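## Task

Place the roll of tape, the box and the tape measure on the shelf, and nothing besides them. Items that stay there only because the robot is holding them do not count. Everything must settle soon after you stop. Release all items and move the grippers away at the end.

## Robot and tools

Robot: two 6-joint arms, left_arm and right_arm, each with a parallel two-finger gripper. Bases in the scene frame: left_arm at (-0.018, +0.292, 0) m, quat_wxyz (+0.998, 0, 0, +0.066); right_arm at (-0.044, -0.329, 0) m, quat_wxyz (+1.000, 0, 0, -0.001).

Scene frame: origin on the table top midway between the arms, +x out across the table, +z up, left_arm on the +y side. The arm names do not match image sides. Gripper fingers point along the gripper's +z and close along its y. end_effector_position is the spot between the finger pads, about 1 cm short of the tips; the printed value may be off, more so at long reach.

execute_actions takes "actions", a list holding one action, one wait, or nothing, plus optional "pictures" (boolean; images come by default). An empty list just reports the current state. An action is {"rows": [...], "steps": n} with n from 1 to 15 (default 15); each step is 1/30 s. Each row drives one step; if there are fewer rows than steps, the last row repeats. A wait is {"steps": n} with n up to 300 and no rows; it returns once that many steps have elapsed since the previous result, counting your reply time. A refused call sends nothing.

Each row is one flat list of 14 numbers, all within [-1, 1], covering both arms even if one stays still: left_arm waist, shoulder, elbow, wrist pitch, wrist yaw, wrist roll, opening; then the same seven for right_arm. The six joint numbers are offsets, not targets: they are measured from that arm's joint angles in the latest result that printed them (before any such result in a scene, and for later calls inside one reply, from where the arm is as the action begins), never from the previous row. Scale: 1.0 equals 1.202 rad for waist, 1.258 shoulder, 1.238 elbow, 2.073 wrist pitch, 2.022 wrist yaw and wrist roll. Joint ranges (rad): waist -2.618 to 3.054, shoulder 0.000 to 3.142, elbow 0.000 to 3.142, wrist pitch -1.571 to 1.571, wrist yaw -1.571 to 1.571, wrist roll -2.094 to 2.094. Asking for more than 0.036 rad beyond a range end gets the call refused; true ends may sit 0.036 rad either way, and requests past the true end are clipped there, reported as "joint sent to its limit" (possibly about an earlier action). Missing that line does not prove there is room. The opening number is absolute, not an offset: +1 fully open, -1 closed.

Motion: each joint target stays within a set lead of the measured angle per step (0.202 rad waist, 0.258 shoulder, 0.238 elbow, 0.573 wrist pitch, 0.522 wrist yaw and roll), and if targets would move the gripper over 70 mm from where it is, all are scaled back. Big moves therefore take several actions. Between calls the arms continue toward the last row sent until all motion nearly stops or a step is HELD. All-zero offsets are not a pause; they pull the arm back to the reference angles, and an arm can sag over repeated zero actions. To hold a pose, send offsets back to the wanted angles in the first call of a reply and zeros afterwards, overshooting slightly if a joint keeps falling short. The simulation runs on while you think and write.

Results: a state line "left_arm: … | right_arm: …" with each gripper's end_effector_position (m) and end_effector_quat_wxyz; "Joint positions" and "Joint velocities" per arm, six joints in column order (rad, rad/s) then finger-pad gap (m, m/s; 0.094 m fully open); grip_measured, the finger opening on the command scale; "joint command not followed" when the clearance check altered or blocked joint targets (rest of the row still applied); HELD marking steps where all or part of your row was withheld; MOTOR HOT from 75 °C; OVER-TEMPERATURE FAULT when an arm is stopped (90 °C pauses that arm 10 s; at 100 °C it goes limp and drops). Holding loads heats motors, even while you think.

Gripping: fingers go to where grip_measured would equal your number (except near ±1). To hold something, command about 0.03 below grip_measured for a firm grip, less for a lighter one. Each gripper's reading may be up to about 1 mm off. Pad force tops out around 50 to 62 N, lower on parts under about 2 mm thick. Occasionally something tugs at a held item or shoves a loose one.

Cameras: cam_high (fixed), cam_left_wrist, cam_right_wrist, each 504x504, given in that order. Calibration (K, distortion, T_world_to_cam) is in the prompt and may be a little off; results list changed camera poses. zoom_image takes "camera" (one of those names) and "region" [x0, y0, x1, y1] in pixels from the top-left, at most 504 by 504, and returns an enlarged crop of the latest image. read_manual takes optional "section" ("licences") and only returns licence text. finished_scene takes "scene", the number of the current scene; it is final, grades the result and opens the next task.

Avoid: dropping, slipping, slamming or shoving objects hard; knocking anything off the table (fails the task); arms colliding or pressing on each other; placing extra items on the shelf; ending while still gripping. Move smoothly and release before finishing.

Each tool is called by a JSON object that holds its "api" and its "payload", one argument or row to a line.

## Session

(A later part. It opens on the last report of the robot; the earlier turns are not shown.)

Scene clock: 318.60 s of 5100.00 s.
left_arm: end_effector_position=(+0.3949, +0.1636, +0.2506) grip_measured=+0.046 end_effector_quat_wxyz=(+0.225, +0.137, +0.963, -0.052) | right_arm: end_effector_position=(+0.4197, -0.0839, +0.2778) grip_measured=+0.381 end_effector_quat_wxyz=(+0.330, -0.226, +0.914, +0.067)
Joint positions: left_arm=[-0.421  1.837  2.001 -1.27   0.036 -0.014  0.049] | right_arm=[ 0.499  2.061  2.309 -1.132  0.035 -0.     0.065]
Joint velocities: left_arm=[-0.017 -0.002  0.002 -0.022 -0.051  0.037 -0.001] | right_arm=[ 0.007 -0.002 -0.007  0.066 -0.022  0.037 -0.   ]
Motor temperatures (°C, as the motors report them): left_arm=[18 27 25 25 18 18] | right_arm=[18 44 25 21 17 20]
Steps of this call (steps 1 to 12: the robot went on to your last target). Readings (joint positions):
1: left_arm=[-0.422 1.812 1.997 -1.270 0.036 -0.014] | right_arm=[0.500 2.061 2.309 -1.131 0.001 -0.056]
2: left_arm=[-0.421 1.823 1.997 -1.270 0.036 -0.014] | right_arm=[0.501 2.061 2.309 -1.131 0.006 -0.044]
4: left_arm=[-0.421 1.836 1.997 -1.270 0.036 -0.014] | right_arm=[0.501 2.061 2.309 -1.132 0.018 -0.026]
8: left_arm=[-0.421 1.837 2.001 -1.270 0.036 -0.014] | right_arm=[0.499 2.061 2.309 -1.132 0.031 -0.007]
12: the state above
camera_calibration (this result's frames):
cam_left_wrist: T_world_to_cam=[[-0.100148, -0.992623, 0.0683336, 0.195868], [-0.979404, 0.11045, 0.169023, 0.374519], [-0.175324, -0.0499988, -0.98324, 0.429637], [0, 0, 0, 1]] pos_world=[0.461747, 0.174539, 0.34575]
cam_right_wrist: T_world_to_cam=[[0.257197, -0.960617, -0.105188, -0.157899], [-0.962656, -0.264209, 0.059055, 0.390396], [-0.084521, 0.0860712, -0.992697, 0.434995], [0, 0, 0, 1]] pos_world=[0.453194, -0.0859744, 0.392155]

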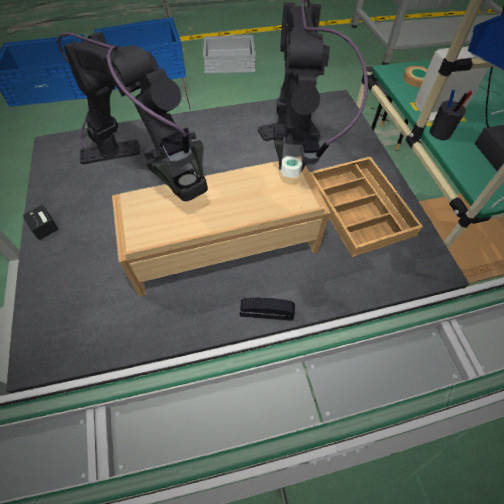

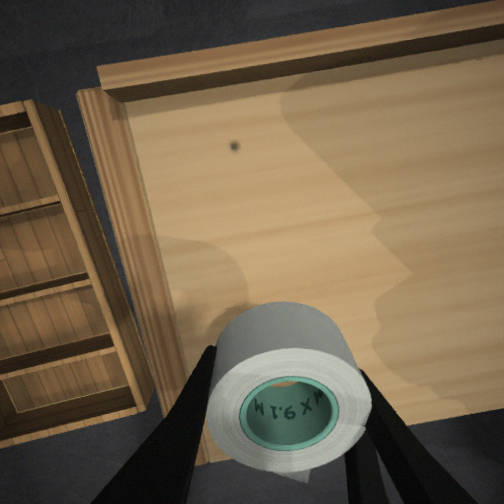

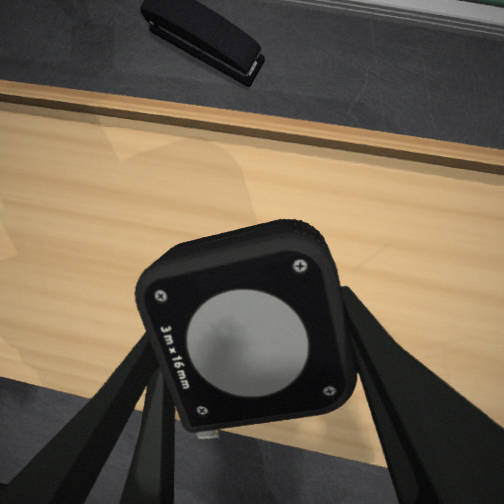

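{"api": "execute_actions", "payload": {
  "actions": [
    {"rows": [
[0,0.001,0.015,-0.003,0,0,-0.01, 0,0.001,0.02,-0.004,-0.004,0,0.32],
[0,0.003,0.015,-0.006,0,0,-0.01, 0,0.004,0.02,-0.008,-0.008,0,0.32],
[0,0.006,0.015,-0.009,0,0,-0.01, 0,0.008,0.02,-0.013,-0.012,0,0.32],
[0,0.010,0.015,-0.013,0,0,-0.01, 0,0.013,0.02,-0.018,-0.016,0,0.32],
[0,0.014,0.015,-0.017,0,0,-0.01, 0,0.018,0.02,-0.022,-0.020,0,0.32],
[0,0.018,0.015,-0.020,0,0,-0.01, 0,0.024,0.02,-0.026,-0.024,0,0.32],
[0,0.023,0.015,-0.023,0,0,-0.01, 0,0.030,0.02,-0.030,-0.027,0,0.32],
[0,0.027,0.015,-0.026,0,0,-0.01, 0,0.036,0.02,-0.033,-0.027,0,0.32],
[0,0.032,0.015,-0.028,0,0,-0.01, 0,0.042,0.02,-0.035,-0.027,0,0.32],
[0,0.036,0.015,-0.029,0,0,-0.01, 0,0.048,0.02,-0.036,-0.027,0,0.32],
[0,0.040,0.015,-0.029,0,0,-0.01, 0,0.053,0.02,-0.036,-0.027,0,0.32],
[0,0.043,0.015,-0.029,0,0,-0.01, 0,0.058,0.02,-0.036,-0.027,0,0.32],
[0,0.046,0.015,-0.029,0,0,-0.01, 0,0.061,0.02,-0.036,-0.027,0,0.32],
[0,0.048,0.015,-0.029,0,0,-0.01, 0,0.063,0.02,-0.036,-0.027,0,0.32],
[0,0.050,0.015,-0.029,0,0,-0.01, 0,0.065,0.02,-0.036,-0.027,0,0.32]], "steps": 15}
  ],
  "pictures": false
}}

{"api": "execute_actions", "payload": {
  "actions": [
    {"steps": 5}
  ],
  "pictures": false
}}

{"api": "execute_actions", "payload": {
  "actions": [
    {"rows": [
[0,0.002,0.015,-0.004,0,0,-0.01, 0,0.002,0.02,0,0,0,0.32],
[0,0.004,0.015,-0.004,0,0,-0.01, 0,0.004,0.02,0,0,0,0.32],
[0,0.006,0.015,-0.004,0,0,-0.01, 0,0.006,0.02,0,0,0,0.32],
[0,0.008,0.015,-0.004,0,0,-0.01, 0,0.008,0.02,0,0,0,0.32],
[0,0.010,0.015,-0.004,0,0,-0.01, 0,0.010,0.02,0,0,0,0.32],
[0,0.012,0.015,-0.004,0,0,-0.01, 0,0.012,0.02,0,0,0,0.32],
[0,0.014,0.015,-0.004,0,0,-0.01, 0,0.014,0.02,0,0,0,0.32],
[0,0.016,0.015,-0.004,0,0,-0.01, 0,0.016,0.02,0,0,0,0.32],
[0,0.018,0.015,-0.004,0,0,-0.01, 0,0.018,0.02,0,0,0,0.32],
[0,0.020,0.015,-0.004,0,0,-0.01, 0,0.020,0.02,0,0,0,0.32],
[0,0.022,0.015,-0.004,0,0,-0.01, 0,0.022,0.02,0,0,0,0.32],
[0,0.024,0.015,-0.004,0,0,-0.01, 0,0.024,0.02,0,0,0,0.32],
[0,0.026,0.015,-0.004,0,0,-0.01, 0,0.026,0.02,0,0,0,0.32],
[0,0.028,0.015,-0.004,0,0,-0.01, 0,0.027,0.02,0,0,0,0.32],
[0,0.030,0.015,-0.004,0,0,-0.01, 0,0.028,0.02,0,0,0,0.32]], "steps": 15}
  ],
  "pictures": false
}}

{"api": "execute_actions", "payload": {
  "actions": [
    {"steps": 6}
  ]
}}

{"api": "zoom_image", "payload": {
  "camera": "cam_high",
  "region": [0, 180, 100, 260]
}}

Scene clock: 368.50 s of 5100.00 s.
left_arm: end_effector_position=(+0.3917, +0.1646, +0.2228) grip_measured=+0.046 end_effector_quat_wxyz=(+0.176, +0.138, +0.974, -0.045) | right_arm: end_effector_position=(+0.4129, -0.0791, +0.2288) grip_measured=+0.381 end_effector_quat_wxyz=(+0.258, -0.235, +0.935, +0.069)
Joint positions: left_arm=[-0.421  1.894  2.001 -1.315  0.036 -0.014  0.049] | right_arm=[ 0.499  2.138  2.309 -1.201 -0.007  0.005  0.065]
Joint velocities: left_arm=[-0.017  0.149  0.017 -0.095  0.051 -0.081 -0.001] | right_arm=[-0.002  0.222 -0.007 -0.095 -0.066 -0.022 -0.001]
Motor temperatures (°C, as the motors report them): left_arm=[18 30 26 26 18 18] | right_arm=[18 43 26 23 17 20]
Steps of this call (steps 1 to 30: the robot went on to your last target; steps 31 to 90: nothing new was sent; then 46.40 s passed at rest; steps 91 to 105: all 15 steps of this action). Readings (joint positions):
91: left_arm=[-0.421 1.837 2.001 -1.270 0.036 -0.014] | right_arm=[0.499 2.061 2.309 -1.132 0.037 0.005]
92: left_arm=[-0.421 1.837 2.001 -1.271 0.036 -0.014] | right_arm=[0.499 2.061 2.309 -1.135 0.036 0.005]
94: left_arm=[-0.421 1.837 2.001 -1.274 0.036 -0.014] | right_arm=[0.499 2.062 2.309 -1.144 0.029 0.005]
98: left_arm=[-0.421 1.846 2.001 -1.291 0.036 -0.014] | right_arm=[0.499 2.076 2.309 -1.169 0.009 0.005]
105: the state above

Scene clock: 368.67 s of 5100.00 s.
left_arm: end_effector_position=(+0.3917, +0.1646, +0.2186) grip_measured=+0.046 end_effector_quat_wxyz=(+0.169, +0.138, +0.975, -0.044) | right_arm: end_effector_position=(+0.4124, -0.0788, +0.2200) grip_measured=+0.381 end_effector_quat_wxyz=(+0.246, -0.237, +0.938, +0.068)
Joint positions: left_arm=[-0.421  1.903  2.001 -1.319  0.036 -0.014  0.049] | right_arm=[ 0.499  2.154  2.309 -1.21  -0.009  0.005  0.065]
Joint velocities: left_arm=[ 0.002 -0.002 -0.012 -0.007  0.007 -0.022 -0.001] | right_arm=[-0.007 -0.002  0.012 -0.037  0.051 -0.051 -0.   ]
Motor temperatures (°C, as the motors report them): left_arm=[18 30 26 26 18 18] | right_arm=[18 43 26 23 17 20]
Steps of this call (steps 1 to 5: the robot went on to your last target). Readings (joint positions):
1: left_arm=[-0.421 1.898 2.001 -1.316 0.036 -0.014] | right_arm=[0.499 2.145 2.309 -1.203 -0.007 0.005]
2: left_arm=[-0.421 1.901 2.001 -1.317 0.036 -0.014] | right_arm=[0.499 2.150 2.309 -1.206 -0.008 0.005]
4: left_arm=[-0.421 1.903 2.001 -1.318 0.036 -0.014] | right_arm=[0.499 2.154 2.309 -1.209 -0.009 0.005]
5: the state above

Scene clock: 369.17 s of 5100.00 s.
left_arm: end_effector_position=(+0.3943, +0.1638, +0.2067) grip_measured=+0.046 end_effector_quat_wxyz=(+0.155, +0.138, +0.977, -0.042) | right_arm: end_effector_position=(+0.4145, -0.0777, +0.2063) grip_measured=+0.381 end_effector_quat_wxyz=(+0.233, -0.237, +0.941, +0.064)
Joint positions: left_arm=[-0.421  1.932  2.001 -1.319  0.036 -0.014  0.049] | right_arm=[ 0.499  2.181  2.309 -1.211 -0.009  0.005  0.065]
Joint velocities: left_arm=[ 0.032  0.071 -0.012  0.022  0.022 -0.037  0.   ] | right_arm=[-0.007  0.081 -0.017  0.066 -0.007  0.022 -0.   ]
Motor temperatures (°C, as the motors report them): left_arm=[18 30 26 26 18 18] | right_arm=[18 43 26 23 17 20]
Steps of this call (steps 1 to 15: all 15 steps of this action). Readings (joint positions):
1: left_arm=[-0.421 1.903 2.001 -1.319 0.036 -0.014] | right_arm=[0.499 2.154 2.309 -1.210 -0.009 0.005]
2: left_arm=[-0.421 1.903 2.001 -1.319 0.036 -0.014] | right_arm=[0.499 2.154 2.309 -1.210 -0.009 0.005]
4: left_arm=[-0.421 1.903 2.001 -1.319 0.036 -0.014] | right_arm=[0.499 2.155 2.309 -1.211 -0.009 0.005]
8: left_arm=[-0.421 1.906 2.001 -1.319 0.036 -0.014] | right_arm=[0.499 2.160 2.309 -1.211 -0.009 0.005]
15: the state above

Scene clock: 369.37 s of 5100.00 s.
left_arm: end_effector_position=(+0.3942, +0.1638, +0.2066) grip_measured=+0.046 end_effector_quat_wxyz=(+0.155, +0.138, +0.977, -0.042) | right_arm: end_effector_position=(+0.4148, -0.0776, +0.2046) grip_measured=+0.381 end_effector_quat_wxyz=(+0.231, -0.237, +0.941, +0.064)
Joint positions: left_arm=[-0.421  1.932  2.001 -1.319  0.036 -0.014  0.049] | right_arm=[ 0.499  2.184  2.309 -1.211 -0.009  0.005  0.065]
Joint velocities: left_arm=[ 0.002  0.007 -0.002  0.007 -0.11   0.007 -0.   ] | right_arm=[-0.012  0.007 -0.007  0.022 -0.007 -0.022 -0.001]
Motor temperatures (°C, as the motors report them): left_arm=[18 30 26 26 18 18] | right_arm=[18 43 26 23 17 20]
Steps of this call (steps 1 to 6: the robot went on to your last target). Readings (joint positions):
1: left_arm=[-0.421 1.932 2.001 -1.319 0.036 -0.014] | right_arm=[0.499 2.183 2.309 -1.211 -0.009 0.005]
2: left_arm=[-0.421 1.932 2.001 -1.319 0.036 -0.014] | right_arm=[0.499 2.184 2.309 -1.210 -0.009 0.005]
4: left_arm=[-0.421 1.932 2.001 -1.319 0.036 -0.014] | right_arm=[0.499 2.184 2.309 -1.211 -0.009 0.005]
6: the state above
camera_calibration (this result's frames):
cam_left_wrist: T_world_to_cam=[[-0.0925994, -0.99487, 0.0407207, 0.202111], [-0.946474, 0.100648, 0.306686, 0.341409], [-0.309211, -0.0101422, -0.950939, 0.42586], [0, 0, 0, 1]] pos_world=[0.473531, 0.171031, 0.292032]
cam_right_wrist: T_world_to_cam=[[0.256583, -0.961675, -0.0966758, -0.159842], [-0.925486, -0.273293, 0.262272, 0.333949], [-0.278641, 0.0221776, -0.960139, 0.430309], [0, 0, 0, 1]] pos_world=[0.469979, -0.0719932, 0.310119]

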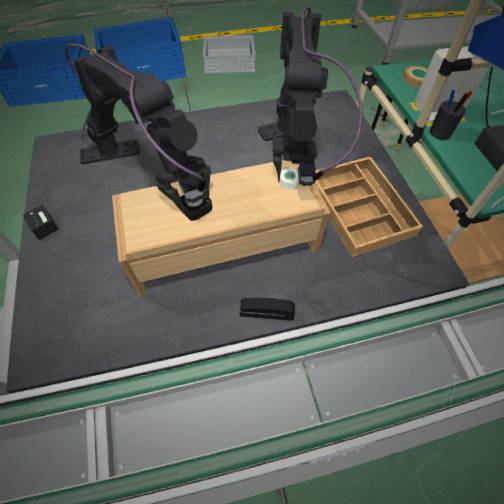

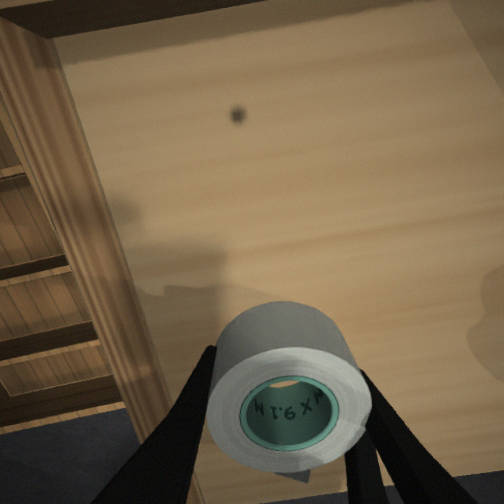

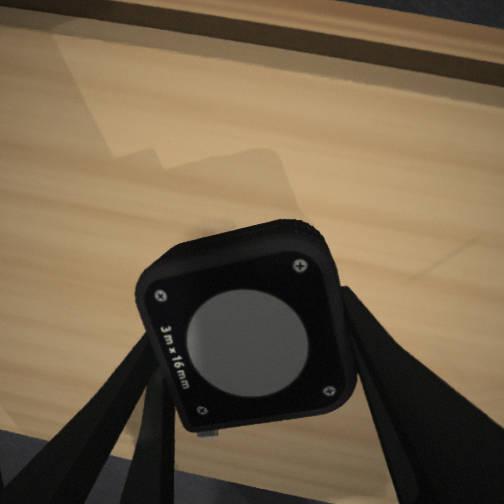

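Region (0, 180, 100, 260) of cam_high's 504x504 image, scaled by 5.040, with more detail than that image has; it fills the top 403 rows of this view, and the rest is white.

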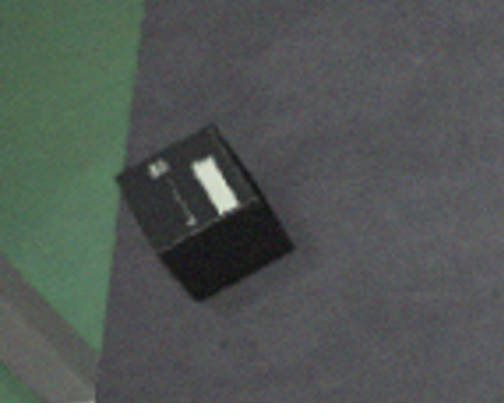

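{"api": "execute_actions", "payload": {
  "actions": [
    {"rows": [
[0,0.004,0.015,0,0,0,0.01, 0,0.007,0.02,0,0,0,0.33],
[0,0.006,0.015,0,0,0,0.03, 0,0.010,0.02,0,0,0,0.34],
[0,0.006,0.015,0,0,0,0.045, 0,0.012,0.02,0,0,0,0.355],
[0,0.006,0.015,0,0,0,0.06, 0,0.012,0.02,0,0,0,0.37],
[0,0.004,0.015,0,0,0,0.08, 0,0.012,0.02,0,0,0,0.385],
[0,0,0.015,0,0,0,0.12, 0,0.008,0.015,0,0,0,0.40],
[0,0,0.015,0,0,0,0.18, 0,0.004,0.015,0,0,0,0.44],
[0,0,0.015,0,0,0,0.26, 0,0,0.015,0,0,0,0.52],
[0,-0.005,0.015,0,0,0,0.35, 0,-0.005,0.015,0,0,0,0.62],
[0,-0.010,0.015,0,0,0,0.45, 0,-0.010,0.015,0,0,0,0.74],
[0,-0.015,0.015,0,0,0,0.55, 0,-0.015,0.015,0,0,0,0.87],
[0,-0.020,0.015,0,0,0,0.6, 0,-0.020,0.015,0,0,0,1]], "steps": 12}
  ],
  "pictures": false
}}

{"api": "execute_actions", "payload": {
  "actions": [
    {"rows": [
[0,-0.025,0.015,0,0,0,0.6, 0,-0.025,0.015,0,0,0,1],
[0,-0.030,0.015,0,0,0,0.6, 0,-0.030,0.015,0,0,0,1],
[0,-0.037,0.015,0,0,0,0.6, 0,-0.037,0.015,0,0,0,1],
[0,-0.046,0.015,0,0,0,0.6, 0,-0.046,0.015,0,0,0,1],
[0,-0.057,0.015,0,0,0,0.6, 0,-0.057,0.015,0,0,0,1],
[0,-0.070,0.012,0,0,0,0.6, 0,-0.070,0.012,0,0,0,1],
[0,-0.085,0.008,0,0,0,0.6, 0,-0.085,0.008,0,0,0,1],
[0,-0.102,0.003,0,0,0,0.6, 0,-0.102,0.003,0,0,0,1],
[0.003,-0.121,-0.003,0,0,0,0.6, -0.003,-0.121,-0.003,0,0,0,1],
[0.009,-0.142,-0.009,0,0,0,0.6, -0.009,-0.142,-0.009,0,0,0,1],
[0.018,-0.165,-0.018,0,0,0,0.6, -0.018,-0.165,-0.018,0,0,0,1],
[0.030,-0.189,-0.030,0,0,0,0.6, -0.030,-0.189,-0.030,0,0,0,1],
[0.045,-0.214,-0.045,0,0,0,0.6, -0.045,-0.214,-0.045,0,0,0,1],
[0.063,-0.239,-0.063,0,0,0,0.6, -0.063,-0.239,-0.063,0,0,0,1],
[0.084,-0.264,-0.084,0,0,0,0.6, -0.084,-0.264,-0.084,0,0,0,1]], "steps": 15}
  ]
}}

{"api": "execute_actions", "payload": {
  "actions": [
    {"rows": [
[0.071,-0.085,-0.079,0.001,0,0,0.6, -0.071,-0.085,-0.079,0.001,0.004,0.003,1],
[0.098,-0.110,-0.106,0.005,0,0,0.6, -0.098,-0.110,-0.106,0.003,0.010,0.009,1],
[0.128,-0.135,-0.136,0.011,0,0,0.6, -0.128,-0.135,-0.136,0.006,0.012,0.013,1],
[0.158,-0.160,-0.169,0.019,0,0,0.6, -0.158,-0.160,-0.169,0.011,0.015,0.019,1],
[0.188,-0.185,-0.204,0.027,0,0,0.6, -0.188,-0.185,-0.204,0.017,0.019,0.026,1],
[0.218,-0.210,-0.239,0.037,0,0,0.6, -0.218,-0.210,-0.239,0.024,0.023,0.035,1],
[0.248,-0.235,-0.274,0.048,0,0,0.6, -0.248,-0.235,-0.274,0.032,0.028,0.044,1],
[0.275,-0.260,-0.309,0.058,0,0,0.6, -0.278,-0.260,-0.309,0.041,0.034,0.055,1],
[0.299,-0.285,-0.344,0.069,0,0,0.6, -0.308,-0.282,-0.344,0.050,0.040,0.067,1],
[0.320,-0.310,-0.379,0.079,0,0,0.6, -0.338,-0.302,-0.379,0.060,0.046,0.079,1],
[0.338,-0.335,-0.414,0.087,0,0,0.6, -0.368,-0.320,-0.414,0.071,0.053,0.092,1],
[0.353,-0.360,-0.449,0.095,0,0,0.6, -0.398,-0.335,-0.449,0.082,0.059,0.106,1],
[0.365,-0.385,-0.484,0.101,0,0,0.6, -0.428,-0.347,-0.484,0.093,0.067,0.120,1],
[0.373,-0.410,-0.519,0.105,0,0,0.6, -0.458,-0.357,-0.519,0.104,0.074,0.134,1],
[0.377,-0.435,-0.554,0.106,0,0,0.6, -0.488,-0.365,-0.554,0.116,0.081,0.148,1]], "steps": 15}
  ],
  "pictures": false
}}

{"api": "execute_actions", "payload": {
  "actions": [
    {"rows": [
[0.01,-0.067,-0.105,0.02,0,0,0.6, -0.083,-0.037,-0.110,0.058,0.040,0.068,1],
[0.01,-0.078,-0.130,0.02,0,0,0.6, -0.113,-0.042,-0.145,0.069,0.047,0.082,1],
[0.01,-0.085,-0.150,0.02,0,0,0.6, -0.143,-0.046,-0.180,0.081,0.054,0.096,1],
[0.01,-0.090,-0.165,0.02,0,0,0.6, -0.173,-0.049,-0.215,0.092,0.061,0.109,1],
[0.01,-0.092,-0.176,0.02,0,0,0.6, -0.201,-0.049,-0.250,0.102,0.068,0.123,1],
[0.01,-0.092,-0.183,0.02,0,0,0.6, -0.227,-0.049,-0.285,0.112,0.074,0.135,1],
[0.01,-0.092,-0.188,0.02,0,0,0.6, -0.250,-0.049,-0.320,0.122,0.080,0.147,1],
[0.01,-0.092,-0.188,0.02,0,0,0.6, -0.270,-0.049,-0.355,0.130,0.086,0.157,1],
[0.01,-0.092,-0.188,0.02,0,0,0.6, -0.287,-0.049,-0.390,0.138,0.091,0.167,1],
[0.01,-0.092,-0.188,0.02,0,0,0.6, -0.302,-0.049,-0.423,0.145,0.095,0.175,1],
[0.01,-0.092,-0.188,0.02,0,0,0.6, -0.314,-0.049,-0.453,0.151,0.099,0.183,1],
[0.01,-0.092,-0.188,0.02,0,0,0.6, -0.324,-0.049,-0.479,0.156,0.102,0.189,1],
[0.01,-0.092,-0.188,0.02,0,0,0.6, -0.332,-0.049,-0.501,0.159,0.104,0.193,1],
[0.01,-0.092,-0.188,0.02,0,0,0.6, -0.337,-0.049,-0.519,0.162,0.105,0.196,1],
[0.01,-0.092,-0.188,0.02,0,0,0.6, -0.341,-0.049,-0.533,0.162,0.106,0.197,1]], "steps": 15}
  ],
  "pictures": false
}}

{"api": "execute_actions", "payload": {
  "actions": [
    {"steps": 13}
  ]
}}

Scene clock: 441.90 s of 5100.00 s.
left_arm: end_effector_position=(+0.3941, +0.1637, +0.2070) grip_measured=+0.571 end_effector_quat_wxyz=(+0.155, +0.138, +0.977, -0.042) | right_arm: end_effector_position=(+0.4148, -0.0776, +0.2046) grip_measured=+0.938 end_effector_quat_wxyz=(+0.231, -0.237, +0.941, +0.064)
Joint positions: left_arm=[-0.421  1.931  2.001 -1.319  0.037 -0.014  0.074] | right_arm=[ 0.499  2.184  2.309 -1.211 -0.009  0.005  0.091]
Joint velocities: left_arm=[ 0.002 -0.022  0.022  0.066  0.037 -0.022  0.054] | right_arm=[-0.007  0.002 -0.012  0.007  0.051  0.007  0.129]
Motor temperatures (°C, as the motors report them): left_arm=[18 30 26 25 18 18] | right_arm=[18 42 26 22 17 20]
Steps of this call (steps 1 to 15: the robot went on to your last target; steps 16 to 90: nothing new was sent; then 69.13 s passed at rest; steps 91 to 102: all 12 steps of this action). Readings (joint positions):
91: left_arm=[-0.421 1.932 2.001 -1.319 0.036 -0.014] | right_arm=[0.499 2.184 2.309 -1.211 -0.009 0.005]
92: left_arm=[-0.421 1.932 2.001 -1.319 0.036 -0.014] | right_arm=[0.499 2.184 2.309 -1.211 -0.009 0.005]
94: left_arm=[-0.421 1.932 2.001 -1.319 0.036 -0.014] | right_arm=[0.499 2.184 2.309 -1.211 -0.009 0.005]
98: left_arm=[-0.421 1.932 2.001 -1.319 0.036 -0.014] | right_arm=[0.499 2.184 2.309 -1.211 -0.009 0.005]
102: the state above

Scene clock: 442.40 s of 5100.00 s.
left_arm: end_effector_position=(+0.3618, +0.1913, +0.2869) grip_measured=+0.598 end_effector_quat_wxyz=(+0.252, +0.116, +0.959, -0.052) | right_arm: end_effector_position=(+0.3887, -0.1138, +0.3134) grip_measured=+1.000 end_effector_quat_wxyz=(+0.333, -0.212, +0.915, +0.084)
Joint positions: left_arm=[-0.376  1.681  1.944 -1.315  0.04  -0.014  0.075] | right_arm=[ 0.458  1.924  2.258 -1.203 -0.012  0.005  0.094]
Joint velocities: left_arm=[ 0.589 -1.087 -0.535 -0.022  0.022 -0.037  0.001] | right_arm=[-0.564 -1.067 -0.51   0.037 -0.022 -0.037  0.   ]
Motor temperatures (°C, as the motors report them): left_arm=[18 30 26 25 18 18] | right_arm=[18 42 26 22 17 20]
Steps of this call (steps 1 to 15: all 15 steps of this action). Readings (joint positions):
1: left_arm=[-0.421 1.931 2.001 -1.319 0.037 -0.014] | right_arm=[0.499 2.183 2.309 -1.211 -0.009 0.005]
2: left_arm=[-0.421 1.929 2.001 -1.319 0.037 -0.014] | right_arm=[0.499 2.181 2.309 -1.211 -0.009 0.005]
4: left_arm=[-0.421 1.924 2.001 -1.319 0.037 -0.014] | right_arm=[0.499 2.172 2.309 -1.211 -0.009 0.005]
8: left_arm=[-0.421 1.886 2.001 -1.319 0.037 -0.014] | right_arm=[0.499 2.126 2.309 -1.211 -0.009 0.005]
15: the state above
camera_calibration (this result's frames):
cam_left_wrist: T_world_to_cam=[[-0.0608134, -0.994845, 0.0811529, 0.200064], [-0.990592, 0.0701388, 0.117506, 0.359436], [-0.122592, -0.0732435, -0.989751, 0.448097], [0, 0, 0, 1]] pos_world=[0.423154, 0.206642, 0.385033]
cam_right_wrist: T_world_to_cam=[[0.241833, -0.959197, -0.146487, -0.155858], [-0.966288, -0.251812, 0.0536407, 0.35514], [-0.0883392, 0.128576, -0.987757, 0.475082], [0, 0, 0, 1]] pos_world=[0.422827, -0.121154, 0.427384]

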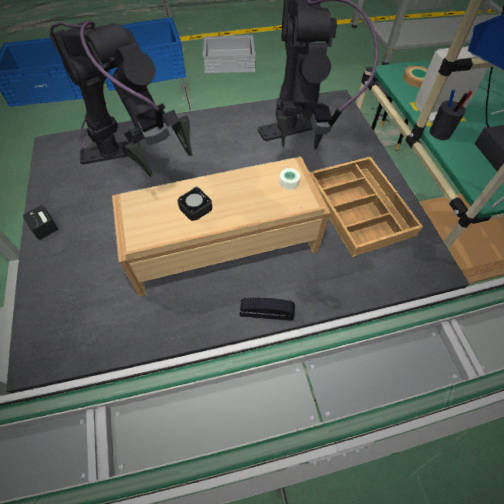

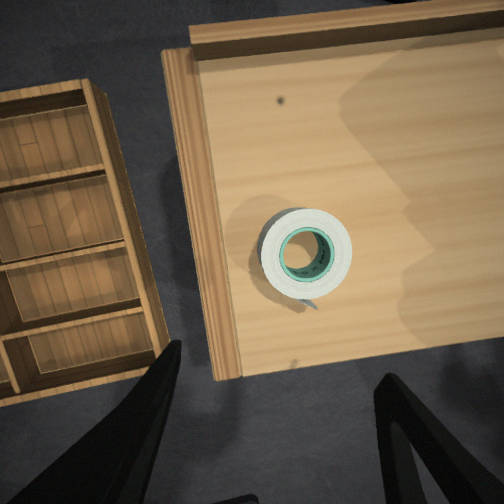

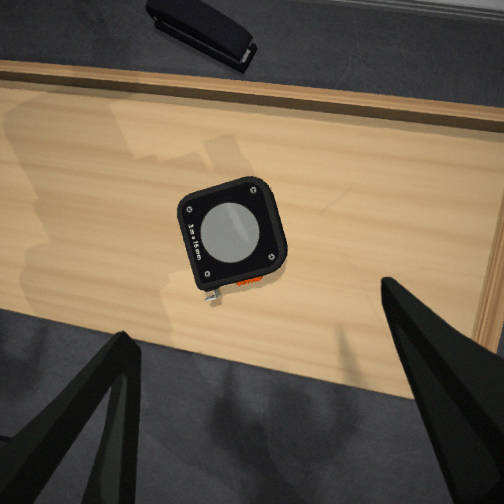

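Scene clock: 442.90 s of 5100.00 s.
left_arm: end_effector_position=(+0.2678, +0.3422, +0.2396) grip_measured=+0.598 end_effector_quat_wxyz=(+0.262, -0.095, +0.960, +0.005) | right_arm: end_effector_position=(+0.3448, -0.3702, +0.2902) grip_measured=+1.000 end_effector_quat_wxyz=(+0.341, +0.137, +0.930, -0.020)
Joint positions: left_arm=[ 0.061  1.217  1.333 -1.158  0.037 -0.014  0.075] | right_arm=[-0.065  1.497  1.661 -1.043  0.087  0.194  0.094]
Joint velocities: left_arm=[ 0.281 -0.969 -1.223  0.315  0.007 -0.051  0.   ] | right_arm=[-0.999 -0.413 -1.223  0.637  0.344  0.623  0.   ]
Motor temperatures (°C, as the motors report them): left_arm=[18 30 26 25 18 18] | right_arm=[18 42 26 23 17 20]
Steps of this call (steps 1 to 15: all 15 steps of this action). Readings (joint positions):
1: left_arm=[-0.352 1.642 1.920 -1.312 0.041 -0.014] | right_arm=[0.435 1.885 2.234 -1.198 -0.012 0.005]
2: left_arm=[-0.323 1.603 1.889 -1.309 0.041 -0.014] | right_arm=[0.406 1.845 2.205 -1.193 -0.012 0.006]
4: left_arm=[-0.252 1.533 1.819 -1.302 0.042 -0.014] | right_arm=[0.337 1.769 2.140 -1.182 -0.009 0.014]
8: left_arm=[-0.103 1.418 1.646 -1.262 0.040 -0.014] | right_arm=[0.183 1.644 1.973 -1.148 0.016 0.053]
15: the state above

Scene clock: 443.40 s of 5100.00 s.
left_arm: end_effector_position=(+0.2289, +0.3367, +0.1842) grip_measured=+0.598 end_effector_quat_wxyz=(+0.206, -0.101, +0.973, +0.001) | right_arm: end_effector_position=(+0.2331, -0.5187, +0.1158) grip_measured=+1.000 end_effector_quat_wxyz=(+0.203, +0.489, +0.840, -0.121)
Joint positions: left_arm=[ 0.068  1.121  1.102 -1.139  0.037 -0.014  0.075] | right_arm=[-0.462  1.451  1.043 -0.759  0.262  0.535  0.094]
Joint velocities: left_arm=[-0.017 -0.002 -0.007 -0.022 -0.051  0.022 -0.001] | right_arm=[-0.183 -0.007 -0.725  0.095  0.125  0.344  0.   ]
Motor temperatures (°C, as the motors report them): left_arm=[18 30 26 25 18 18] | right_arm=[18 42 26 23 17 20]
Steps of this call (steps 1 to 15: all 15 steps of this action). Readings (joint positions):
1: left_arm=[0.067 1.186 1.291 -1.150 0.037 -0.014] | right_arm=[-0.101 1.484 1.618 -1.020 0.100 0.220]
2: left_arm=[0.068 1.160 1.250 -1.147 0.037 -0.014] | right_arm=[-0.137 1.473 1.574 -0.995 0.113 0.245]
4: left_arm=[0.068 1.127 1.182 -1.147 0.037 -0.014] | right_arm=[-0.209 1.457 1.487 -0.945 0.140 0.298]
8: left_arm=[0.068 1.121 1.109 -1.146 0.037 -0.014] | right_arm=[-0.343 1.451 1.313 -0.850 0.194 0.402]
15: the state above

Scene clock: 443.83 s of 5100.00 s.
left_arm: end_effector_position=(+0.2295, +0.3368, +0.1845) grip_measured=+0.598 end_effector_quat_wxyz=(+0.207, -0.101, +0.973, +0.001) | right_arm: end_effector_position=(+0.2287, -0.5230, +0.1071) grip_measured=+1.000 end_effector_quat_wxyz=(+0.207, +0.512, +0.824, -0.126)
Joint positions: left_arm=[ 0.068  1.121  1.102 -1.136  0.037 -0.014  0.075] | right_arm=[-0.47   1.451  1.004 -0.717  0.28   0.582  0.094]
Joint velocities: left_arm=[ 0.007 -0.012 -0.012  0.066  0.007 -0.037 -0.001] | right_arm=[ 0.002  0.007 -0.007  0.007  0.022  0.007  0.   ]
Motor temperatures (°C, as the motors report them): left_arm=[18 30 26 25 18 18] | right_arm=[18 42 26 23 17 20]
Steps of this call (steps 1 to 13: the robot went on to your last target). Readings (joint positions):
1: left_arm=[0.068 1.121 1.102 -1.138 0.037 -0.014] | right_arm=[-0.467 1.451 1.023 -0.756 0.266 0.545]
2: left_arm=[0.068 1.121 1.102 -1.138 0.037 -0.014] | right_arm=[-0.470 1.451 1.011 -0.756 0.270 0.554]
4: left_arm=[0.068 1.121 1.102 -1.137 0.037 -0.014] | right_arm=[-0.470 1.451 1.004 -0.753 0.273 0.565]
8: left_arm=[0.068 1.121 1.102 -1.136 0.037 -0.014] | right_arm=[-0.470 1.451 1.004 -0.728 0.278 0.577]
13: the state above
camera_calibration (this result's frames):
cam_left_wrist: T_world_to_cam=[[0.381193, -0.922586, 0.0593832, 0.223327], [-0.907118, -0.36086, 0.216604, 0.337971], [-0.178407, -0.136435, -0.974452, 0.372464], [0, 0, 0, 1]] pos_world=[0.2879, 0.378816, 0.276481]
cam_right_wrist: T_world_to_cam=[[-0.970838, -0.221003, -0.0929023, 0.117801], [-0.2378, 0.936902, 0.256255, 0.541922], [0.0304072, 0.270874, -0.962134, 0.354319], [0, 0, 0, 1]] pos_world=[0.232461, -0.577669, 0.212977]

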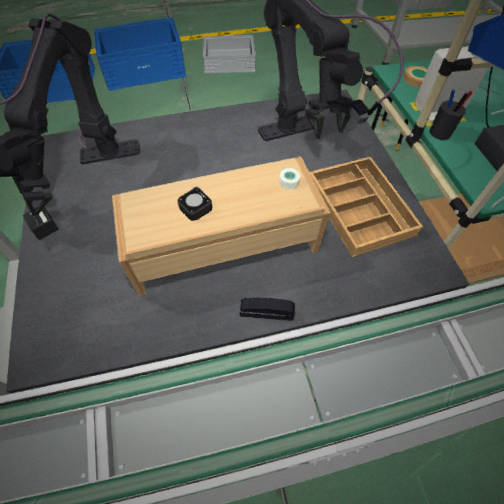

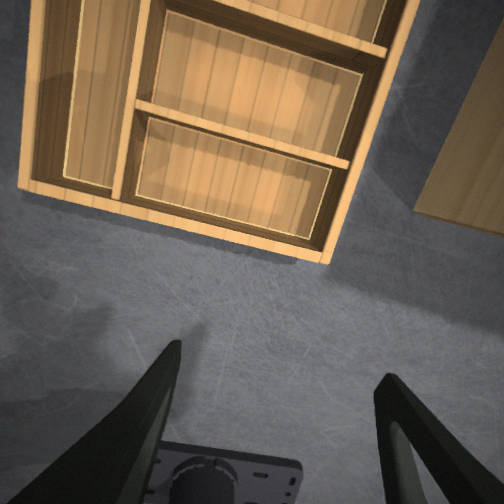

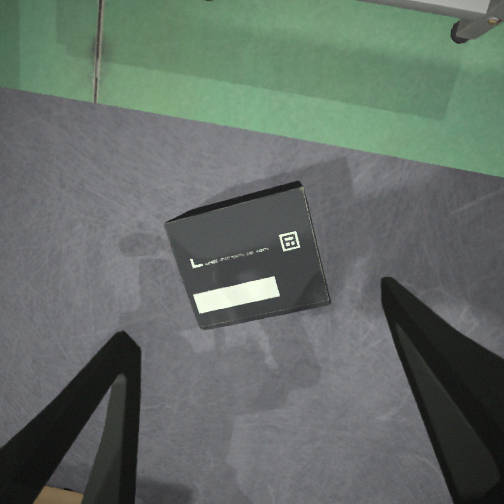

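{"api": "execute_actions", "payload": {
  "actions": [
    {"rows": [
[0,0,0,0,0,0,0.6, 0.002,0.004,-0.005,0.008,0,-0.004,1],
[0,0,0,0,0,0,0.6, 0.004,0.009,-0.012,0.018,0,-0.008,1],
[0,0,0,0,0,0,0.6, 0.006,0.015,-0.021,0.029,0,-0.012,1],
[0,0,0,0,0,0,0.6, 0.008,0.021,-0.031,0.041,0,-0.016,1],
[0,0,0,0,0,0,0.6, 0.009,0.028,-0.042,0.053,0,-0.020,1],
[0,0,0,0,0,0,0.6, 0.009,0.034,-0.052,0.064,0,-0.022,1],
[0,0,0,0,0,0,0.6, 0.009,0.040,-0.062,0.073,0,-0.022,1],
[0,0,0,0,0,0,0.6, 0.009,0.045,-0.070,0.079,0,-0.022,1],
[0,0,0,0,0,0,0.6, 0.009,0.048,-0.075,0.081,0,-0.022,1],
[0,0,0,0,0,0,0.6, 0.009,0.050,-0.078,0.081,0,-0.022,1]], "steps": 15}
  ],
  "pictures": false
}}

{"api": "execute_actions", "payload": {
  "actions": [
    {"steps": 4}
  ]
}}

{"api": "execute_actions", "payload": {
  "actions": [
    {"rows": [
[0,0,0,0,0,0,0.6, 0,0.003,-0.006,0.008,0,0,1],
[0,0,0,0,0,0,0.6, 0,0.006,-0.011,0.014,0,0,1],
[0,0,0,0,0,0,0.6, 0,0.010,-0.017,0.021,0,0,1],
[0,0,0,0,0,0,0.6, 0,0.015,-0.024,0.030,0,0,1],
[0,0,0,0,0,0,0.6, 0,0.021,-0.032,0.039,0,0,1],
[0,0,0,0,0,0,0.6, 0,0.027,-0.041,0.049,0,0,1],
[0,0,0,0,0,0,0.6, 0,0.034,-0.051,0.059,0,0,1],
[0,0,0,0,0,0,0.6, 0,0.040,-0.060,0.069,0,0,1],
[0,0,0,0,0,0,0.6, 0,0.047,-0.070,0.078,0,0,1],
[0,0,0,0,0,0,0.6, 0,0.053,-0.078,0.087,0,0,1],
[0,0,0,0,0,0,0.6, 0,0.058,-0.086,0.094,0,0,1],
[0,0,0,0,0,0,0.6, 0,0.063,-0.093,0.100,0,0,1],
[0,0,0,0,0,0,0.6, 0,0.067,-0.099,0.103,0,0,1],
[0,0,0,0,0,0,0.6, 0,0.069,-0.102,0.104,0,0,1],
[0,0,0,0,0,0,0.6, 0,0.070,-0.103,0.104,0,0,1]], "steps": 15}
  ],
  "pictures": false
}}

{"api": "execute_actions", "payload": {
  "actions": [
    {"steps": 8}
  ]
}}

{"api": "execute_actions", "payload": {
  "actions": [
    {"rows": [
[0,0,0,0,0,0,0.6, 0,0,0,0.003,0,0,0.93],
[0,0,0,0,0,0,0.6, 0,0,0,0.003,0,0,0.86],
[0,0,0,0,0,0,0.6, 0,0,0,0.003,0,0,0.80],
[0,0,0,0,0,0,0.6, 0,0,0,0.003,0,0,0.75],
[0,0,0,0,0,0,0.6, 0,0,0,0.003,0,0,0.70],
[0,0,0,0,0,0,0.6, 0,0,0,0.003,0,0,0.66],
[0,0,0,0,0,0,0.6, 0,0,0,0.003,0,0,0.63],
[0,0,0,0,0,0,0.6, 0,0,0,0.003,0,0,0.60],
[0,0,0,0,0,0,0.6, 0,0,0,0.003,0,0,0.57],
[0,0,0,0,0,0,0.6, 0,0,0,0.003,0,0,0.54],
[0,0,0,0,0,0,0.6, 0,0,0,0.003,0,0,0.51],
[0,0,0,0,0,0,0.6, 0,0,0,0.003,0,0,0.48],
[0,0,0,0,0,0,0.6, 0,0,0,0.003,0,0,0.45],
[0,0,0,0,0,0,0.6, 0,0,0,0.003,0,0,0.42],
[0,0,0,0,0,0,0.6, 0,0,0,0.003,0,0,0.40]], "steps": 15}
  ],
  "pictures": false
}}

{"api": "execute_actions", "payload": {
  "actions": [
    {"steps": 4}
  ]
}}

Scene clock: 484.47 s of 5100.00 s.
left_arm: end_effector_position=(+0.2296, +0.3368, +0.1845) grip_measured=+0.598 end_effector_quat_wxyz=(+0.207, -0.101, +0.973, +0.001) | right_arm: end_effector_position=(+0.2322, -0.5248, +0.0719) grip_measured=+1.000 end_effector_quat_wxyz=(+0.201, +0.499, +0.833, -0.129)
Joint positions: left_arm=[ 0.068  1.121  1.102 -1.136  0.037 -0.014  0.075] | right_arm=[-0.47   1.512  0.917 -0.577  0.28   0.55   0.094]
Joint velocities: left_arm=[-0.022 -0.007 -0.017 -0.022 -0.081 -0.051  0.001] | right_arm=[ 0.012 -0.007  0.002  0.125  0.022 -0.095  0.   ]
Motor temperatures (°C, as the motors report them): left_arm=[18 28 26 26 18 18] | right_arm=[18 37 26 22 17 20]
Steps of this call (steps 1 to 30: the robot went on to your last target; steps 31 to 90: nothing new was sent; then 37.13 s passed at rest; steps 91 to 105: all 15 steps of this action). Readings (joint positions):
91: left_arm=[0.068 1.121 1.102 -1.136 0.037 -0.014] | right_arm=[-0.470 1.451 1.004 -0.712 0.281 0.585]
92: left_arm=[0.068 1.121 1.102 -1.136 0.037 -0.014] | right_arm=[-0.470 1.451 1.004 -0.709 0.281 0.583]
94: left_arm=[0.068 1.121 1.102 -1.136 0.037 -0.014] | right_arm=[-0.470 1.453 1.001 -0.689 0.281 0.577]
98: left_arm=[0.068 1.121 1.102 -1.136 0.037 -0.014] | right_arm=[-0.470 1.475 0.963 -0.614 0.281 0.560]
105: the state above

Scene clock: 484.60 s of 5100.00 s.
left_arm: end_effector_position=(+0.2296, +0.3368, +0.1845) grip_measured=+0.598 end_effector_quat_wxyz=(+0.207, -0.101, +0.973, +0.001) | right_arm: end_effector_position=(+0.2351, -0.5263, +0.0733) grip_measured=+1.000 end_effector_quat_wxyz=(+0.208, +0.499, +0.831, -0.129)
Joint positions: left_arm=[ 0.068  1.121  1.102 -1.136  0.037 -0.014  0.075] | right_arm=[-0.47   1.512  0.917 -0.562  0.28   0.548  0.094]
Joint velocities: left_arm=[ 0.017 -0.007 -0.012  0.007 -0.007 -0.051  0.   ] | right_arm=[-0.017 -0.002 -0.007 -0.007  0.066 -0.037  0.   ]
Motor temperatures (°C, as the motors report them): left_arm=[18 28 26 26 18 18] | right_arm=[18 37 26 22 17 20]
Steps of this call (steps 1 to 4: the robot went on to your last target). Readings (joint positions):
1: left_arm=[0.068 1.121 1.102 -1.136 0.037 -0.014] | right_arm=[-0.470 1.512 0.917 -0.572 0.280 0.550]
2: left_arm=[0.068 1.121 1.102 -1.136 0.037 -0.014] | right_arm=[-0.470 1.512 0.917 -0.567 0.280 0.549]
4: the state above
camera_calibration (this result's frames):
cam_left_wrist: T_world_to_cam=[[0.38117, -0.922591, 0.0594558, 0.223301], [-0.907199, -0.360876, 0.216237, 0.338138], [-0.178042, -0.136362, -0.974529, 0.372425], [0, 0, 0, 1]] pos_world=[0.28795, 0.378826, 0.276544]
cam_right_wrist: T_world_to_cam=[[-0.964596, -0.250525, -0.0824158, 0.102346], [-0.263335, 0.93206, 0.248834, 0.559137], [0.0144775, 0.261727, -0.965033, 0.321648], [0, 0, 0, 1]] pos_world=[0.241306, -0.579693, 0.179704]

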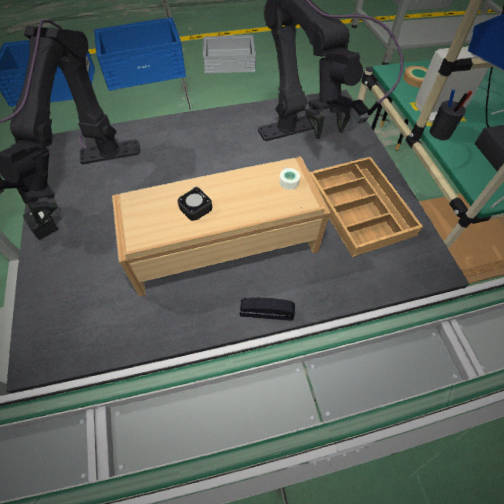

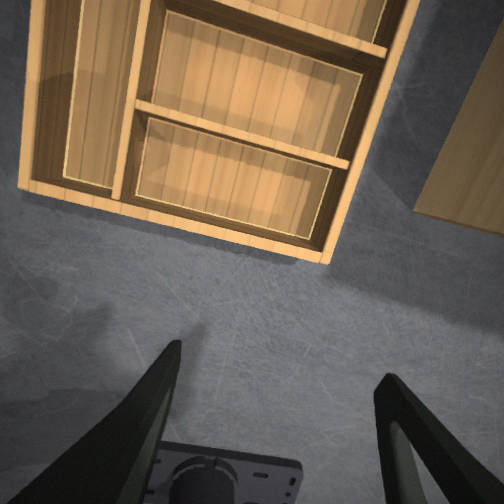

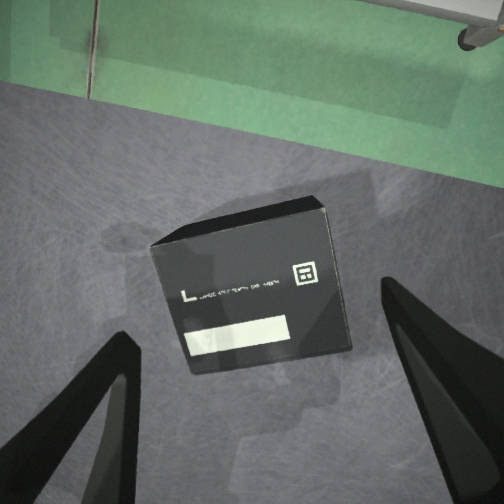

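Scene clock: 485.10 s of 5100.00 s.
left_arm: end_effector_position=(+0.2296, +0.3368, +0.1845) grip_measured=+0.598 end_effector_quat_wxyz=(+0.207, -0.101, +0.973, +0.001) | right_arm: end_effector_position=(+0.2325, -0.5249, +0.0303) grip_measured=+1.000 end_effector_quat_wxyz=(+0.202, +0.498, +0.833, -0.129)
Joint positions: left_arm=[ 0.068  1.121  1.102 -1.136  0.037 -0.014  0.075] | right_arm=[-0.47   1.59   0.809 -0.391  0.28   0.548  0.094]
Joint velocities: left_arm=[ 0.007  0.007  0.007 -0.081 -0.007 -0.022  0.   ] | right_arm=[-0.022  0.134 -0.198  0.095 -0.081  0.022  0.   ]
Motor temperatures (°C, as the motors report them): left_arm=[18 28 26 26 18 18] | right_arm=[18 37 25 22 17 20]
Steps of this call (steps 1 to 15: all 15 steps of this action). Readings (joint positions):
1: left_arm=[0.068 1.121 1.102 -1.136 0.037 -0.014] | right_arm=[-0.470 1.512 0.917 -0.560 0.280 0.548]
2: left_arm=[0.068 1.121 1.102 -1.136 0.037 -0.014] | right_arm=[-0.470 1.512 0.917 -0.557 0.280 0.548]
4: left_arm=[0.068 1.121 1.102 -1.136 0.037 -0.014] | right_arm=[-0.470 1.512 0.916 -0.543 0.280 0.548]
8: left_arm=[0.068 1.121 1.102 -1.136 0.037 -0.014] | right_arm=[-0.470 1.527 0.889 -0.481 0.280 0.548]
15: the state above

Scene clock: 485.37 s of 5100.00 s.
left_arm: end_effector_position=(+0.2296, +0.3368, +0.1845) grip_measured=+0.598 end_effector_quat_wxyz=(+0.207, -0.101, +0.973, +0.001) | right_arm: end_effector_position=(+0.2353, -0.5264, +0.0285) grip_measured=+1.000 end_effector_quat_wxyz=(+0.209, +0.499, +0.831, -0.129)
Joint positions: left_arm=[ 0.068  1.121  1.102 -1.136  0.037 -0.014  0.075] | right_arm=[-0.47   1.596  0.8   -0.36   0.28   0.548  0.094]
Joint velocities: left_arm=[ 0.002 -0.012 -0.007  0.081 -0.037 -0.051 -0.   ] | right_arm=[-0.007 -0.007  0.022  0.125 -0.037 -0.037  0.   ]
Motor temperatures (°C, as the motors report them): left_arm=[18 28 26 26 18 18] | right_arm=[18 37 25 22 17 20]
Steps of this call (steps 1 to 8: the robot went on to your last target). Readings (joint positions):
1: left_arm=[0.068 1.121 1.102 -1.136 0.037 -0.014] | right_arm=[-0.470 1.594 0.804 -0.387 0.280 0.548]
2: left_arm=[0.068 1.121 1.102 -1.136 0.037 -0.014] | right_arm=[-0.470 1.595 0.801 -0.384 0.280 0.548]
4: left_arm=[0.068 1.121 1.102 -1.136 0.037 -0.014] | right_arm=[-0.470 1.596 0.800 -0.377 0.280 0.548]
8: the state above
camera_calibration (this result's frames):
cam_left_wrist: T_world_to_cam=[[0.38117, -0.922591, 0.0594558, 0.223301], [-0.907199, -0.360876, 0.216237, 0.338138], [-0.178042, -0.136362, -0.974529, 0.372425], [0, 0, 0, 1]] pos_world=[0.28795, 0.378826, 0.276544]
cam_right_wrist: T_world_to_cam=[[-0.964483, -0.250582, -0.0835521, 0.0987921], [-0.263673, 0.932233, 0.247828, 0.570622], [0.0157887, 0.261056, -0.965194, 0.277798], [0, 0, 0, 1]] pos_world=[0.241355, -0.579718, 0.134967]

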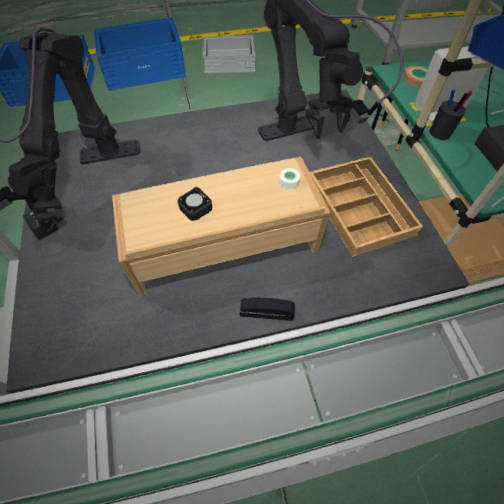

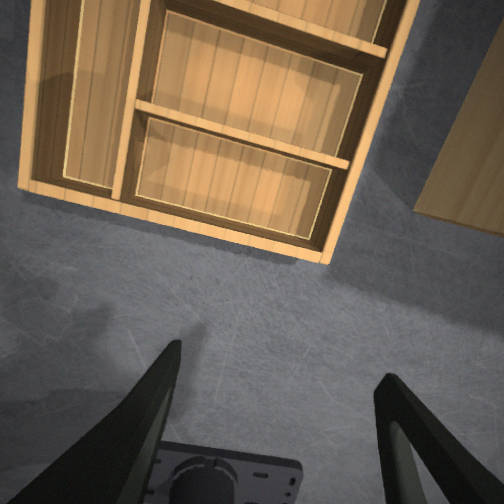

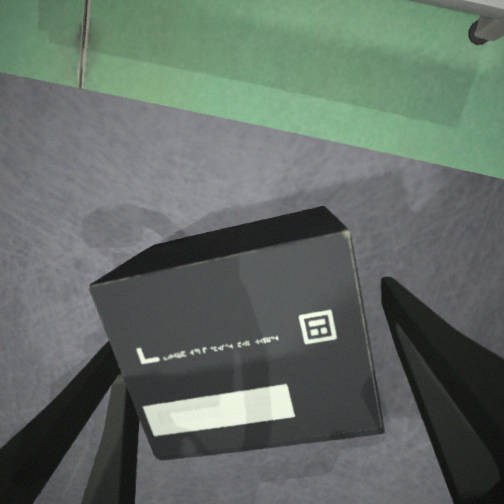

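Scene clock: 485.87 s of 5100.00 s.
left_arm: end_effector_position=(+0.2296, +0.3368, +0.1845) grip_measured=+0.598 end_effector_quat_wxyz=(+0.207, -0.101, +0.973, +0.001) | right_arm: end_effector_position=(+0.2356, -0.5265, +0.0287) grip_measured=+0.511 end_effector_quat_wxyz=(+0.210, +0.499, +0.831, -0.129)
Joint positions: left_arm=[ 0.068  1.121  1.102 -1.136  0.037 -0.014  0.075] | right_arm=[-0.47   1.596  0.8   -0.359  0.28   0.548  0.071]
Joint velocities: left_arm=[ 0.007  0.007  0.022 -0.066 -0.037 -0.066 -0.001] | right_arm=[ 0.002  0.007 -0.012 -0.051  0.066 -0.007 -0.   ]
Motor temperatures (°C, as the motors report them): left_arm=[18 28 26 25 18 18] | right_arm=[18 37 25 22 17 20]
Steps of this call (steps 1 to 15: all 15 steps of this action). Readings (joint positions):
1: left_arm=[0.068 1.121 1.102 -1.136 0.037 -0.014] | right_arm=[-0.470 1.596 0.800 -0.359 0.280 0.548]
2: left_arm=[0.068 1.121 1.102 -1.136 0.037 -0.014] | right_arm=[-0.470 1.596 0.800 -0.359 0.280 0.548]
4: left_arm=[0.068 1.121 1.102 -1.136 0.037 -0.014] | right_arm=[-0.470 1.596 0.800 -0.359 0.280 0.548]
8: left_arm=[0.068 1.121 1.102 -1.136 0.037 -0.014] | right_arm=[-0.470 1.596 0.800 -0.359 0.280 0.548]
15: the state above

Scene clock: 486.00 s of 5100.00 s.
left_arm: end_effector_position=(+0.2296, +0.3368, +0.1845) grip_measured=+0.598 end_effector_quat_wxyz=(+0.207, -0.101, +0.973, +0.001) | right_arm: end_effector_position=(+0.2356, -0.5265, +0.0287) grip_measured=+0.511 end_effector_quat_wxyz=(+0.210, +0.499, +0.831, -0.129)
Joint positions: left_arm=[ 0.068  1.121  1.102 -1.136  0.037 -0.014  0.075] | right_arm=[-0.47   1.596  0.8   -0.359  0.28   0.548  0.071]
Joint velocities: left_arm=[ 0.007 -0.012 -0.012 -0.007 -0.007  0.037  0.001] | right_arm=[-0.007  0.002 -0.012 -0.022  0.007  0.022 -0.   ]
Motor temperatures (°C, as the motors report them): left_arm=[18 28 26 25 18 18] | right_arm=[18 37 25 22 17 20]
Steps of this call (steps 1 to 4: the robot went on to your last target). Readings (joint positions):
1: left_arm=[0.068 1.121 1.102 -1.136 0.037 -0.014] | right_arm=[-0.470 1.596 0.800 -0.359 0.280 0.548]
2: left_arm=[0.068 1.121 1.102 -1.136 0.037 -0.014] | right_arm=[-0.470 1.596 0.800 -0.359 0.280 0.548]
4: the state above
camera_calibration (this result's frames):
cam_left_wrist: T_world_to_cam=[[0.38117, -0.922591, 0.0594558, 0.223301], [-0.907199, -0.360876, 0.216237, 0.338138], [-0.178042, -0.136362, -0.974529, 0.372425], [0, 0, 0, 1]] pos_world=[0.28795, 0.378826, 0.276544]
cam_right_wrist: T_world_to_cam=[[-0.964369, -0.250641, -0.0846883, 0.0990308], [-0.264009, 0.932405, 0.246822, 0.571006], [0.0171002, 0.260386, -0.965353, 0.277319], [0, 0, 0, 1]] pos_world=[0.24151, -0.579797, 0.135161]

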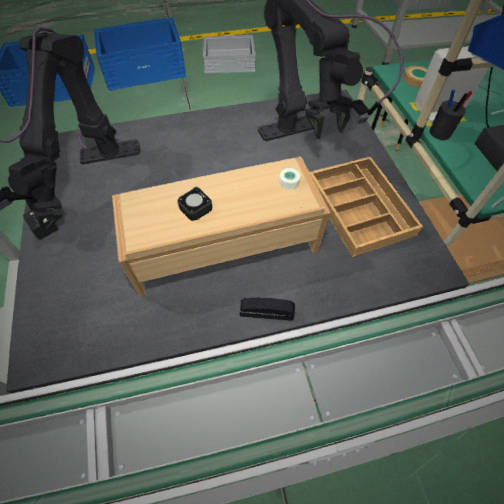

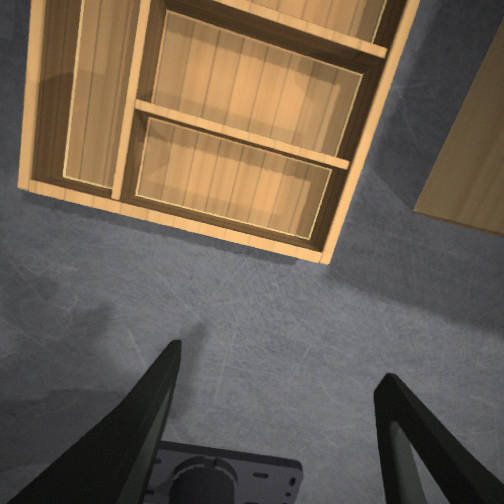

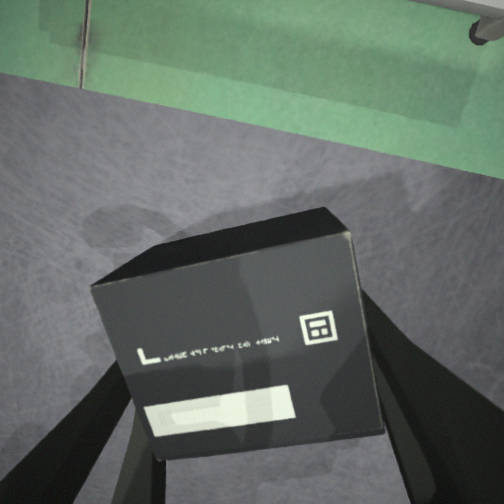

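{"api": "execute_actions", "payload": {
  "actions": []
}}

Scene clock: 503.77 s of 5100.00 s.
left_arm: end_effector_position=(+0.2296, +0.3368, +0.1845) grip_measured=+0.598 end_effector_quat_wxyz=(+0.207, -0.101, +0.973, +0.001) | right_arm: end_effector_position=(+0.2356, -0.5265, +0.0287) grip_measured=+0.511 end_effector_quat_wxyz=(+0.210, +0.499, +0.831, -0.129)
Joint positions: left_arm=[ 0.068  1.121  1.102 -1.136  0.037 -0.014  0.075] | right_arm=[-0.47   1.596  0.8   -0.359  0.28   0.548  0.071]
Joint velocities: left_arm=[-0.007 -0.007 -0.012 -0.037 -0.051 -0.037 -0.   ] | right_arm=[ 0.007  0.027  0.002  0.022 -0.022 -0.037 -0.   ]
Motor temperatures (°C, as the motors report them): left_arm=[18 27 26 25 18 18] | right_arm=[18 36 25 22 17 20]
Steps of this call (steps 1 to 15: the robot went on to your last target; steps 16 to 90: nothing new was sent; then 14.77 s passed at rest). Readings (joint positions):
1: left_arm=[0.068 1.121 1.102 -1.136 0.037 -0.014] | right_arm=[-0.470 1.596 0.800 -0.359 0.280 0.548]
2: left_arm=[0.068 1.121 1.102 -1.136 0.037 -0.014] | right_arm=[-0.470 1.596 0.800 -0.359 0.280 0.548]
4: left_arm=[0.068 1.121 1.102 -1.136 0.037 -0.014] | right_arm=[-0.470 1.596 0.800 -0.359 0.280 0.548]
8: left_arm=[0.068 1.121 1.102 -1.136 0.037 -0.014] | right_arm=[-0.470 1.596 0.800 -0.359 0.280 0.548]
90: the state above
All arms were judged still, so your last target was given up. Only a new action makes them travel on or press farther. Fingers that are still opening or closing keep moving.
camera_calibration (this result's frames):
cam_left_wrist: T_world_to_cam=[[0.38117, -0.922591, 0.0594558, 0.223301], [-0.907199, -0.360876, 0.216237, 0.338138], [-0.178042, -0.136362, -0.974529, 0.372425], [0, 0, 0, 1]] pos_world=[0.28795, 0.378826, 0.276544]
cam_right_wrist: T_world_to_cam=[[-0.964369, -0.250641, -0.0846883, 0.0990308], [-0.264009, 0.932405, 0.246822, 0.571006], [0.0171002, 0.260386, -0.965353, 0.277319], [0, 0, 0, 1]] pos_world=[0.24151, -0.579797, 0.135161]

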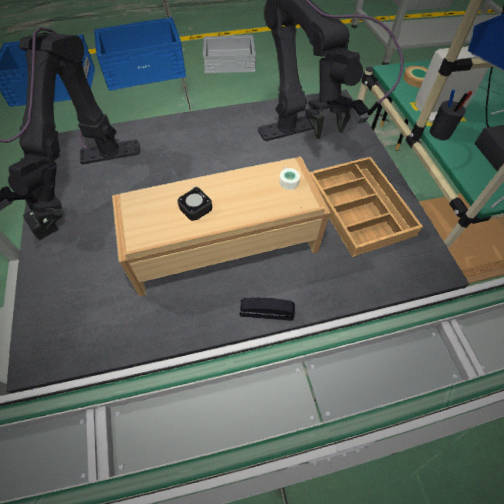

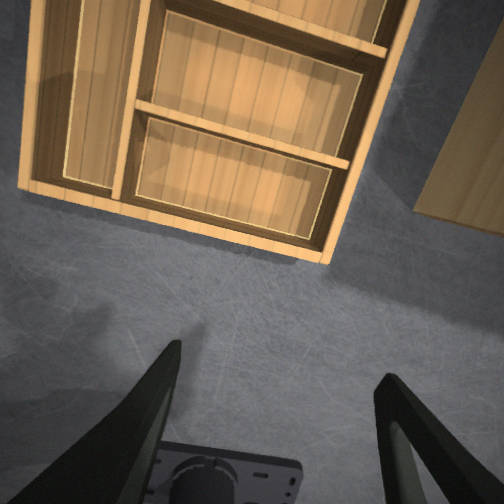

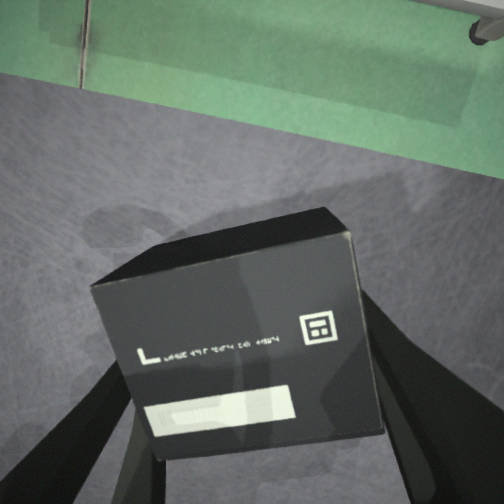

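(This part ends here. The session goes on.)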